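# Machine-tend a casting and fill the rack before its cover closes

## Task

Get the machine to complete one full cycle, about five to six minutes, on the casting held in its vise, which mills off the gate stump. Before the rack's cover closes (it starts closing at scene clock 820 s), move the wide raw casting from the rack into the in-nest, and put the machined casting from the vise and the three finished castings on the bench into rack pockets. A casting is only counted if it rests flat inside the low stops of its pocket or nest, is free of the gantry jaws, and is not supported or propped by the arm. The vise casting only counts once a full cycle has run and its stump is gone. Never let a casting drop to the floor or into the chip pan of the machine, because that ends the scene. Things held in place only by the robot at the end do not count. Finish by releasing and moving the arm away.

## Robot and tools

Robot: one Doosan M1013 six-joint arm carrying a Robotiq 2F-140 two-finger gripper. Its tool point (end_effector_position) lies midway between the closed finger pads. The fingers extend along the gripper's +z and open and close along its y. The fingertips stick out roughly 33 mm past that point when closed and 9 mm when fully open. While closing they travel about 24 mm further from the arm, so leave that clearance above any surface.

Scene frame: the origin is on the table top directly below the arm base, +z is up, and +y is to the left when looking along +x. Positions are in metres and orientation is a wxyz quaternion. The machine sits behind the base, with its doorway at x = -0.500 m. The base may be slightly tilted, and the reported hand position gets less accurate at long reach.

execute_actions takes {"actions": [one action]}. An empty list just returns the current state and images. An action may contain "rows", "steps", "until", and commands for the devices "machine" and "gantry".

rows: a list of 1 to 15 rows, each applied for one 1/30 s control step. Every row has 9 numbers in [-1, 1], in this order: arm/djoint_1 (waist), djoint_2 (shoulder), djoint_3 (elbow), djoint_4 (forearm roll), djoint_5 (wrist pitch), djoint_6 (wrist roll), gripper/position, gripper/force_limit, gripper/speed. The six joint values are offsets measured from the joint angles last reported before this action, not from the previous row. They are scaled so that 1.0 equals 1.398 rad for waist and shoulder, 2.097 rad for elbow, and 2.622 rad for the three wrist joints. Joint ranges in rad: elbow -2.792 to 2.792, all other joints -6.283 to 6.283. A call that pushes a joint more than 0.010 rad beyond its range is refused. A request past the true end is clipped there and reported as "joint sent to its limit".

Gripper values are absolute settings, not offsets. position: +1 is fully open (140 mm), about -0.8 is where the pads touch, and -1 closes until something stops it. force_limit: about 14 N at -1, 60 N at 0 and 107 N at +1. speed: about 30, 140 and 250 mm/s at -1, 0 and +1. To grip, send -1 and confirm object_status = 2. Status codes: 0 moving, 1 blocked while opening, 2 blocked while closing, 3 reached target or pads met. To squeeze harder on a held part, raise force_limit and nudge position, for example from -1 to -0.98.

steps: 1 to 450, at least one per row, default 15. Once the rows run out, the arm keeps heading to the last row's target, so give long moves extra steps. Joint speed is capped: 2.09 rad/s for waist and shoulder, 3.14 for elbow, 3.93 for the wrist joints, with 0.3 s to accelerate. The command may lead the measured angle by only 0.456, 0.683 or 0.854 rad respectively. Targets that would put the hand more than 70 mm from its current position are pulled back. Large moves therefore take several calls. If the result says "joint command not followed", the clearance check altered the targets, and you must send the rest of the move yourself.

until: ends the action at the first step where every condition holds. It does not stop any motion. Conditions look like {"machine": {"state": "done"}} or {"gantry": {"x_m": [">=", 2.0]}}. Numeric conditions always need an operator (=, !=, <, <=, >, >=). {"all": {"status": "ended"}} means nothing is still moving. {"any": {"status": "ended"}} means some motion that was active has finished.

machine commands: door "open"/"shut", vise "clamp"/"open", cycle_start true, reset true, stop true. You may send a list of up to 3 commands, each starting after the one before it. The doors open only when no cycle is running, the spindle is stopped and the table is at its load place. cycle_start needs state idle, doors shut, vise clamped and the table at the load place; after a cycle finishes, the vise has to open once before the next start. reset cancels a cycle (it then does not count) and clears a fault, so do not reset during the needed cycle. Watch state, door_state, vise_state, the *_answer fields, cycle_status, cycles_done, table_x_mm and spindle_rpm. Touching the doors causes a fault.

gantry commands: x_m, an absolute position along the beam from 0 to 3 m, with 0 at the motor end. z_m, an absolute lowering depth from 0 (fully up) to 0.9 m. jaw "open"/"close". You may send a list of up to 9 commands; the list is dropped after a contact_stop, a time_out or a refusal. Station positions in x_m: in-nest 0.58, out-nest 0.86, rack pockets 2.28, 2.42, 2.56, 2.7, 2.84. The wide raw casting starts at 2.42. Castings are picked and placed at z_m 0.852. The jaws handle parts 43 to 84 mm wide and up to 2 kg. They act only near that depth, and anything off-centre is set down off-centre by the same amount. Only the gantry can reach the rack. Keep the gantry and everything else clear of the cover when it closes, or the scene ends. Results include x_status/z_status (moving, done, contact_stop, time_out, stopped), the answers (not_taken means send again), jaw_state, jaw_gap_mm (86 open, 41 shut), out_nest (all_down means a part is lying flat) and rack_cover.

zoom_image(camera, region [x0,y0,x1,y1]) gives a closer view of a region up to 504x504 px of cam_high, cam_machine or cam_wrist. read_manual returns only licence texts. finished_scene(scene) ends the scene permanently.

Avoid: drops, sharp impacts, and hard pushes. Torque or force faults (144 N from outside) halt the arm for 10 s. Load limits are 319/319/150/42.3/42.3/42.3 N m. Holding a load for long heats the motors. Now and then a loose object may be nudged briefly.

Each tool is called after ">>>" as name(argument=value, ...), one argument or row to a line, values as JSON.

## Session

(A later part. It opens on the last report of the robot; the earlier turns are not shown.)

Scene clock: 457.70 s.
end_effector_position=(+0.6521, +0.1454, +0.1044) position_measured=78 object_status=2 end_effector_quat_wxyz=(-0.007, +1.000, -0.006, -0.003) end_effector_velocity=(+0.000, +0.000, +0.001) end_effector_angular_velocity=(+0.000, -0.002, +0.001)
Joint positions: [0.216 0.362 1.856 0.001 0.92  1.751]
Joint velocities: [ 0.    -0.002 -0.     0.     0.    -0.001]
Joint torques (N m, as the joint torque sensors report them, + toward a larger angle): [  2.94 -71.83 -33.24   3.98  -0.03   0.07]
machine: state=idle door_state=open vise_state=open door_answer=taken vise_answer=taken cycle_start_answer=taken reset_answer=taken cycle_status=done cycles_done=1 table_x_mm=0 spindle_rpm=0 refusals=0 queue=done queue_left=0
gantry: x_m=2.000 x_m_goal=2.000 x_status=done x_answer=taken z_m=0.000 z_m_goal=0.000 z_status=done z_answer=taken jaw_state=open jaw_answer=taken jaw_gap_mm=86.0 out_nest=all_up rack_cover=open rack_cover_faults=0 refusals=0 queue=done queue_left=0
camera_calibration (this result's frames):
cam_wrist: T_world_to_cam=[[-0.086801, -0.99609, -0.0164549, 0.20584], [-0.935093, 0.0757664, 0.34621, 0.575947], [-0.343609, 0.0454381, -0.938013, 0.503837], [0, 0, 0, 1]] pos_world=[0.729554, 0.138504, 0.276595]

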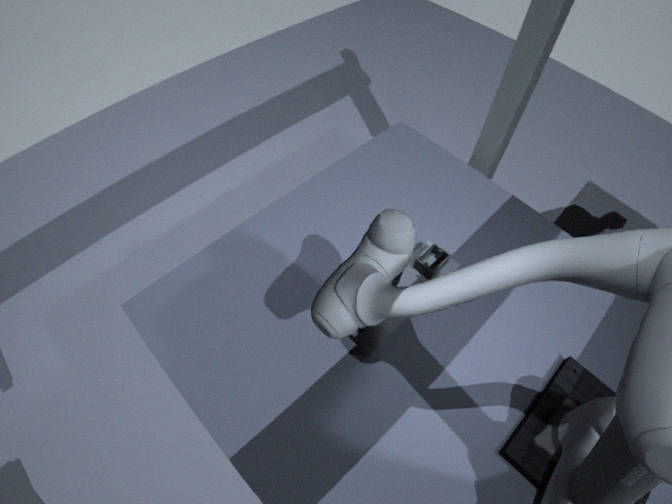

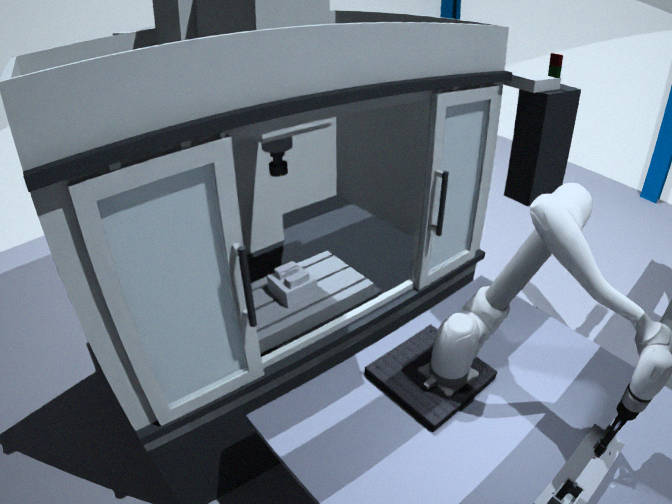

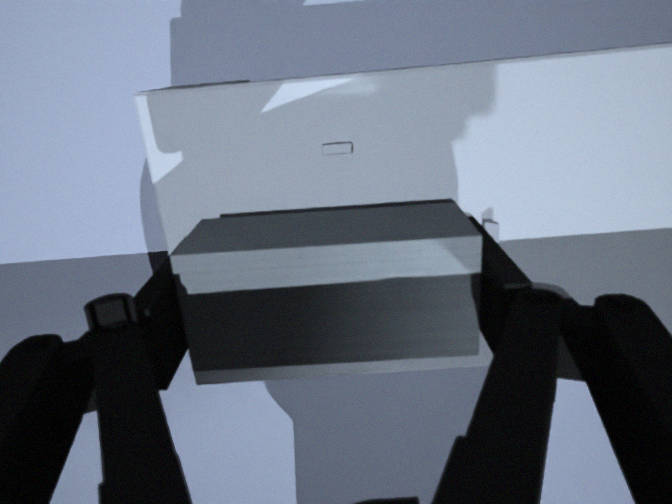

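>>> execute_actions(
  actions=[
    {"rows":[[0,0,0,0,0,0,1,-0.2,-0.5]],"steps":40},
  ],
)

>>> execute_actions(
  actions=[
    {"rows":[[0,-0.15,0.05,0,0.04,0,1,-0.2,-0.5]],"steps":30},
  ],
)

Scene clock: 462.40 s.
end_effector_position=(+0.6521, +0.1454, +0.1044) position_measured=3 object_status=3 end_effector_quat_wxyz=(-0.007, +1.000, -0.006, -0.003) end_effector_velocity=(-0.001, -0.000, -0.001) end_effector_angular_velocity=(-0.000, +0.002, -0.000)
Joint positions: [0.216 0.362 1.856 0.001 0.92  1.751]
Joint velocities: [-0.     0.002  0.     0.     0.     0.   ]
Joint torques (N m, as the joint torque sensors report them, + toward a larger angle): [  1.32 -67.43 -30.81   3.94   0.01   0.07]
machine: state=idle door_state=open vise_state=open door_answer=taken vise_answer=taken cycle_start_answer=taken reset_answer=taken cycle_status=done cycles_done=1 table_x_mm=0 spindle_rpm=0 refusals=0 queue=done queue_left=0
gantry: x_m=2.000 x_m_goal=2.000 x_status=done x_answer=taken z_m=0.000 z_m_goal=0.000 z_status=done z_answer=taken jaw_state=open jaw_answer=taken jaw_gap_mm=86.0 out_nest=all_down rack_cover=open rack_cover_faults=0 refusals=0 queue=done queue_left=0
camera_calibration (this result's frames):
cam_wrist: T_world_to_cam=[[-0.0868, -0.99609, -0.0164649, 0.205845], [-0.935106, 0.0757637, 0.346174, 0.575966], [-0.343572, 0.0454443, -0.938026, 0.503839], [0, 0, 0, 1]] pos_world=[0.729562, 0.138507, 0.276619]

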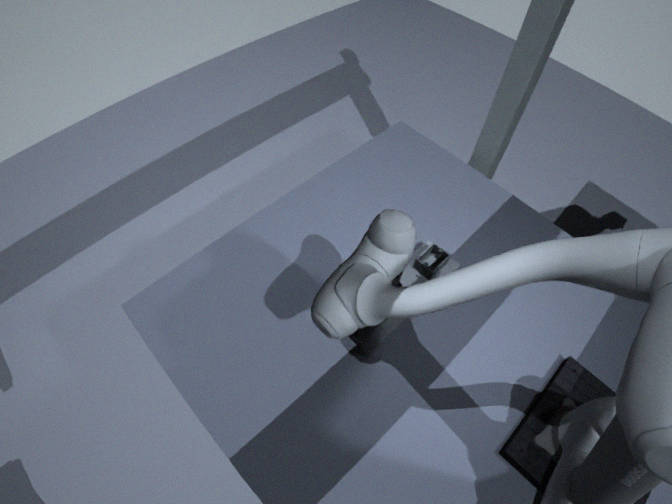

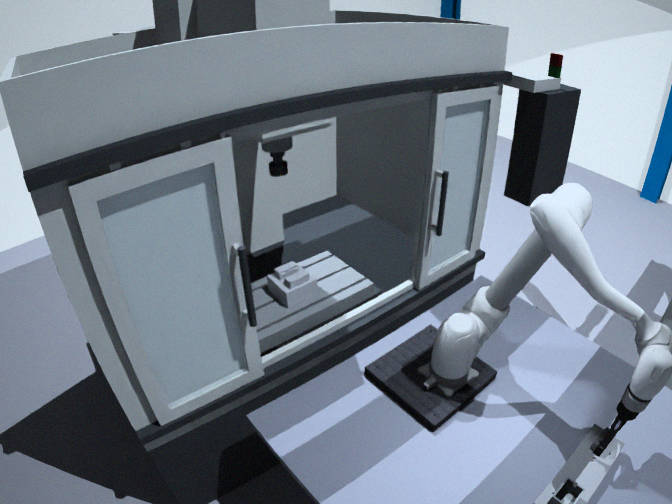

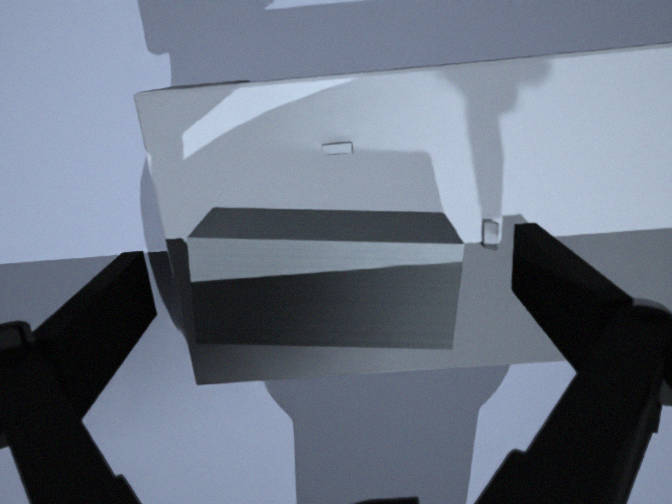

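Scene clock: 463.40 s.
end_effector_position=(+0.5615, +0.1288, +0.1867) position_measured=3 object_status=3 end_effector_quat_wxyz=(-0.007, +1.000, -0.006, -0.003) end_effector_velocity=(+0.000, -0.000, +0.001) end_effector_angular_velocity=(+0.000, -0.001, +0.000)
Joint positions: [0.216 0.152 1.961 0.001 1.025 1.751]
Joint velocities: [-0.    -0.001 -0.    -0.     0.    -0.001]
Joint torques (N m, as the joint torque sensors report them, + toward a larger angle): [  0.15 -50.92 -35.11   4.19  -0.31   0.02]
machine: state=idle door_state=open vise_state=open door_answer=taken vise_answer=taken cycle_start_answer=taken reset_answer=taken cycle_status=done cycles_done=1 table_x_mm=0 spindle_rpm=0 refusals=0 queue=done queue_left=0
gantry: x_m=2.000 x_m_goal=2.000 x_status=done x_answer=taken z_m=0.000 z_m_goal=0.000 z_status=done z_answer=taken jaw_state=open jaw_answer=taken jaw_gap_mm=86.0 out_nest=all_down rack_cover=open rack_cover_faults=0 refusals=0 queue=done queue_left=0
camera_calibration (this result's frames):
cam_wrist: T_world_to_cam=[[-0.086715, -0.996096, -0.0165028, 0.182796], [-0.935111, 0.0756706, 0.34618, 0.464062], [-0.34358, 0.045451, -0.938023, 0.550596], [0, 0, 0, 1]] pos_world=[0.638974, 0.121941, 0.358839]

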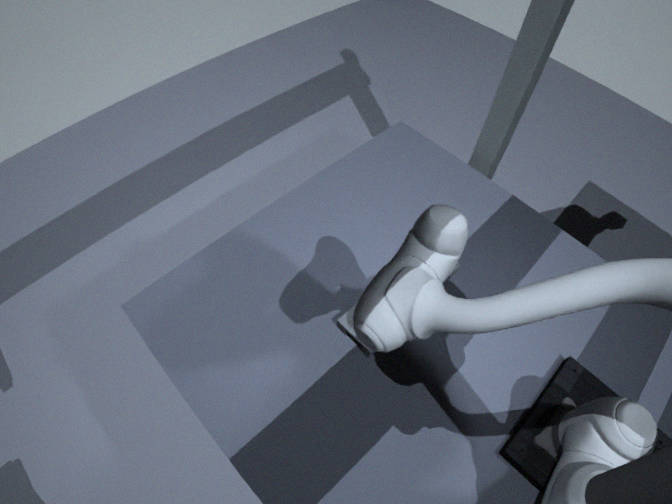

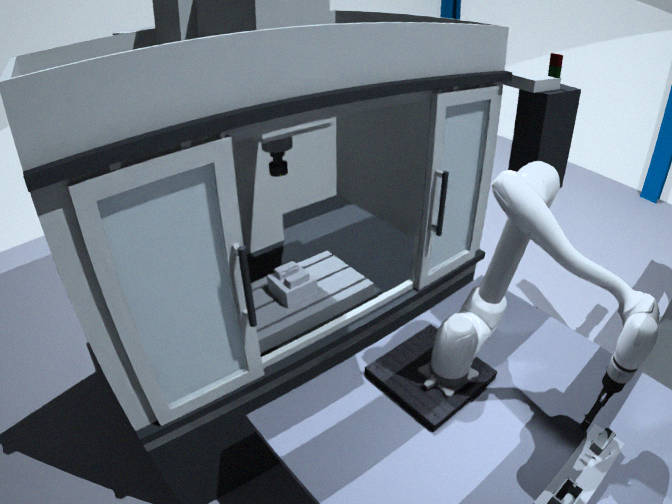

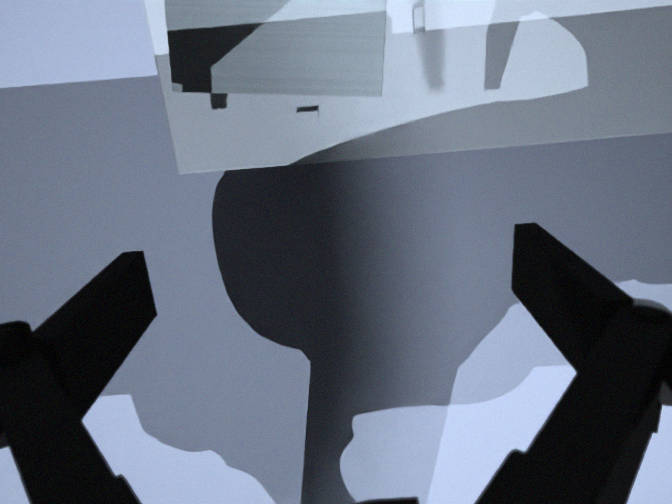

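>>> execute_actions(
  actions=[
    {"rows":[[-0.8,-0.2,0,0,0.1,0,1,-0.2,-0.5]],"steps":45},
  ],
)

>>> execute_actions(
  actions=[
    {"gantry":[{"x_m":0.86},{"z_m":0.852},{"jaw":"close"},{"z_m":0},{"x_m":2.70},{"z_m":0.852},{"jaw":"open"},{"z_m":0},{"x_m":2.0}],"steps":450,"until":{"gantry":{"queue":"done"}}},
  ],
)

Scene clock: 470.27 s.
end_effector_position=(+0.3035, -0.3640, +0.3286) position_measured=3 object_status=3 end_effector_quat_wxyz=(+0.001, +0.845, -0.535, +0.002) end_effector_velocity=(+0.000, +0.000, +0.000) end_effector_angular_velocity=(+0.000, +0.000, -0.000)
Joint positions: [-0.902 -0.128  1.961  0.001  1.287  1.751]
Joint velocities: [ 0.    -0.    -0.    -0.     0.     0.001]
Joint torques (N m, as the joint torque sensors report them, + toward a larger angle): [  3.64 -28.09 -40.35   4.72  -0.05   0.04]
machine: state=idle door_state=open vise_state=open door_answer=taken vise_answer=taken cycle_start_answer=taken reset_answer=taken cycle_status=done cycles_done=1 table_x_mm=0 spindle_rpm=0 refusals=0 queue=done queue_left=0
gantry: x_m=2.000 x_m_goal=2.000 x_status=done x_answer=taken z_m=0.000 z_m_goal=0.000 z_status=done z_answer=taken jaw_state=open jaw_answer=taken jaw_gap_mm=86.0 out_nest=all_down rack_cover=open rack_cover_faults=0 refusals=0 queue=done queue_left=0
camera_calibration (this result's frames):
cam_wrist: T_world_to_cam=[[-0.933756, -0.357882, -0.00451267, 0.157368], [-0.338704, 0.879504, 0.334293, 0.326438], [-0.115669, 0.313677, -0.942458, 0.647451], [0, 0, 0, 1]] pos_world=[0.332399, -0.433875, 0.50178]

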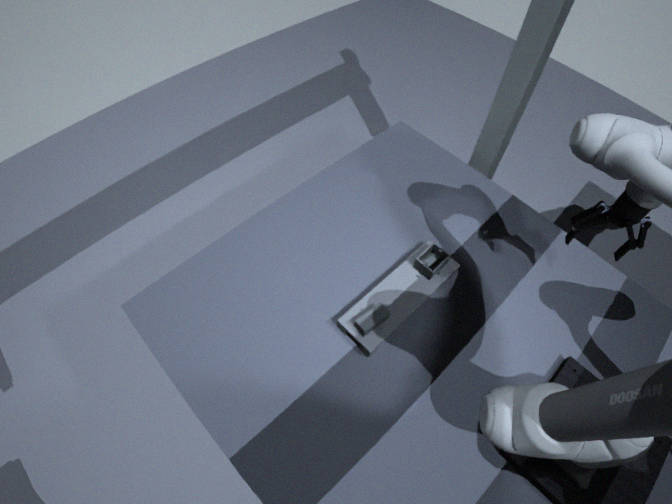

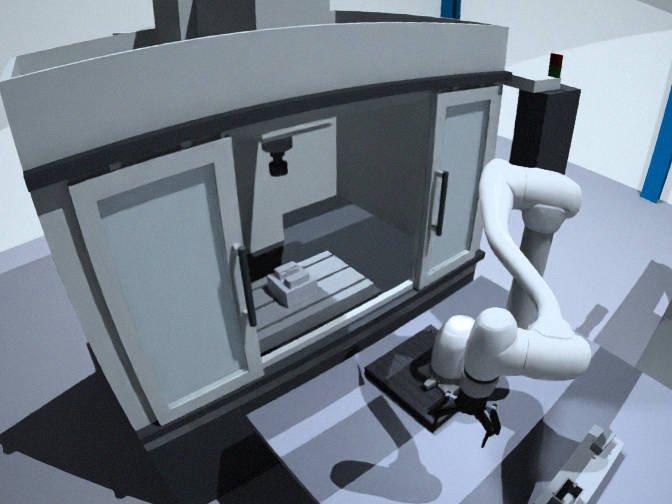

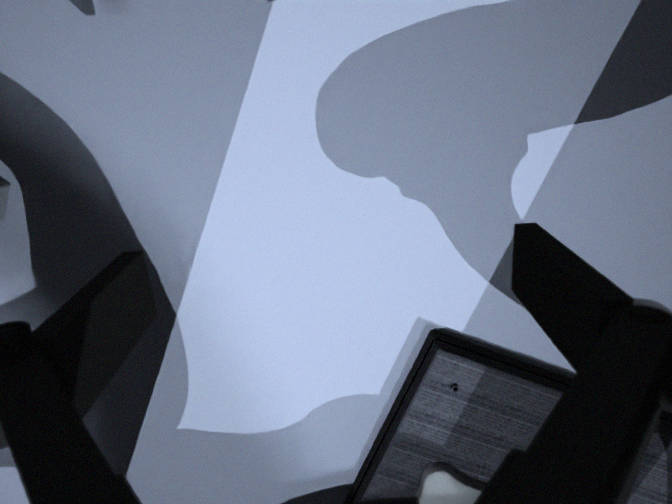

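Scene clock: 482.63 s.
end_effector_position=(+0.3034, -0.3641, +0.3286) position_measured=3 object_status=3 end_effector_quat_wxyz=(+0.001, +0.845, -0.535, +0.002) end_effector_velocity=(-0.000, -0.000, +0.000) end_effector_angular_velocity=(-0.000, -0.000, -0.001)
Joint positions: [-0.903 -0.128  1.961  0.001  1.287  1.751]
Joint velocities: [-0.001 -0.001  0.    -0.     0.     0.   ]
Joint torques (N m, as the joint torque sensors report them, + toward a larger angle): [  0.95 -24.73 -39.72   4.84  -0.11   0.08]
machine: state=idle door_state=open vise_state=open door_answer=taken vise_answer=taken cycle_start_answer=taken reset_answer=taken cycle_status=done cycles_done=1 table_x_mm=0 spindle_rpm=0 refusals=0 queue=done queue_left=0
gantry: x_m=2.000 x_m_goal=2.000 x_status=done x_answer=taken z_m=0.000 z_m_goal=0.000 z_status=done z_answer=taken jaw_state=open jaw_answer=taken jaw_gap_mm=86.0 out_nest=all_up rack_cover=open rack_cover_faults=0 refusals=0 queue=done queue_left=0
camera_calibration (this result's frames):
cam_wrist: T_world_to_cam=[[-0.933852, -0.357632, -0.00449922, 0.157361], [-0.338461, 0.879585, 0.334326, 0.326411], [-0.115608, 0.313733, -0.942447, 0.647449], [0, 0, 0, 1]] pos_world=[0.332279, -0.433955, 0.501767]

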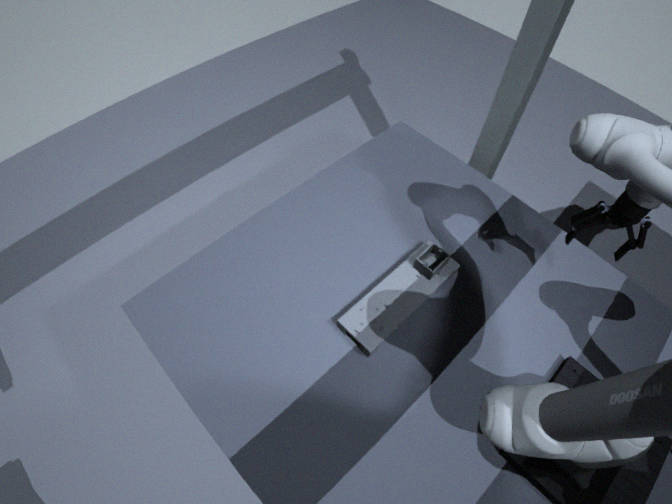

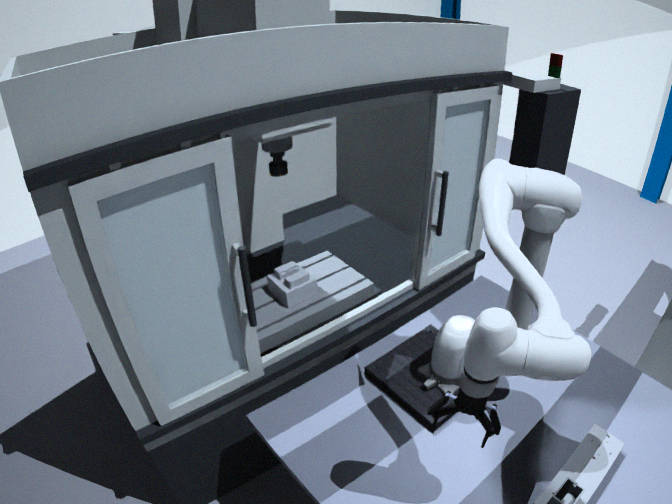

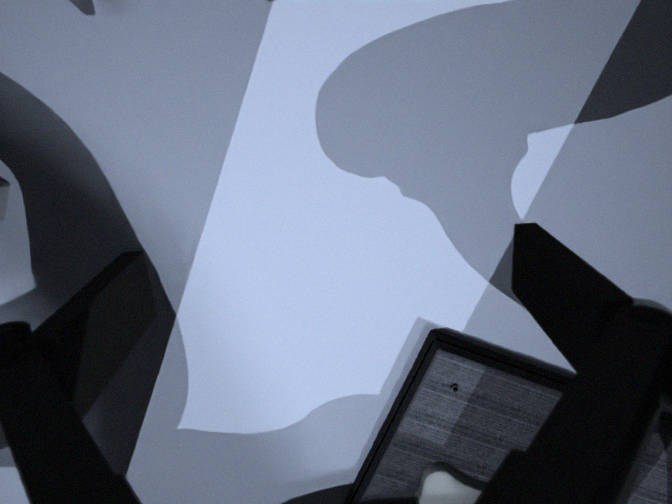

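>>> finished_scene(
  scene=2,
)

The scene is finished: the task was done.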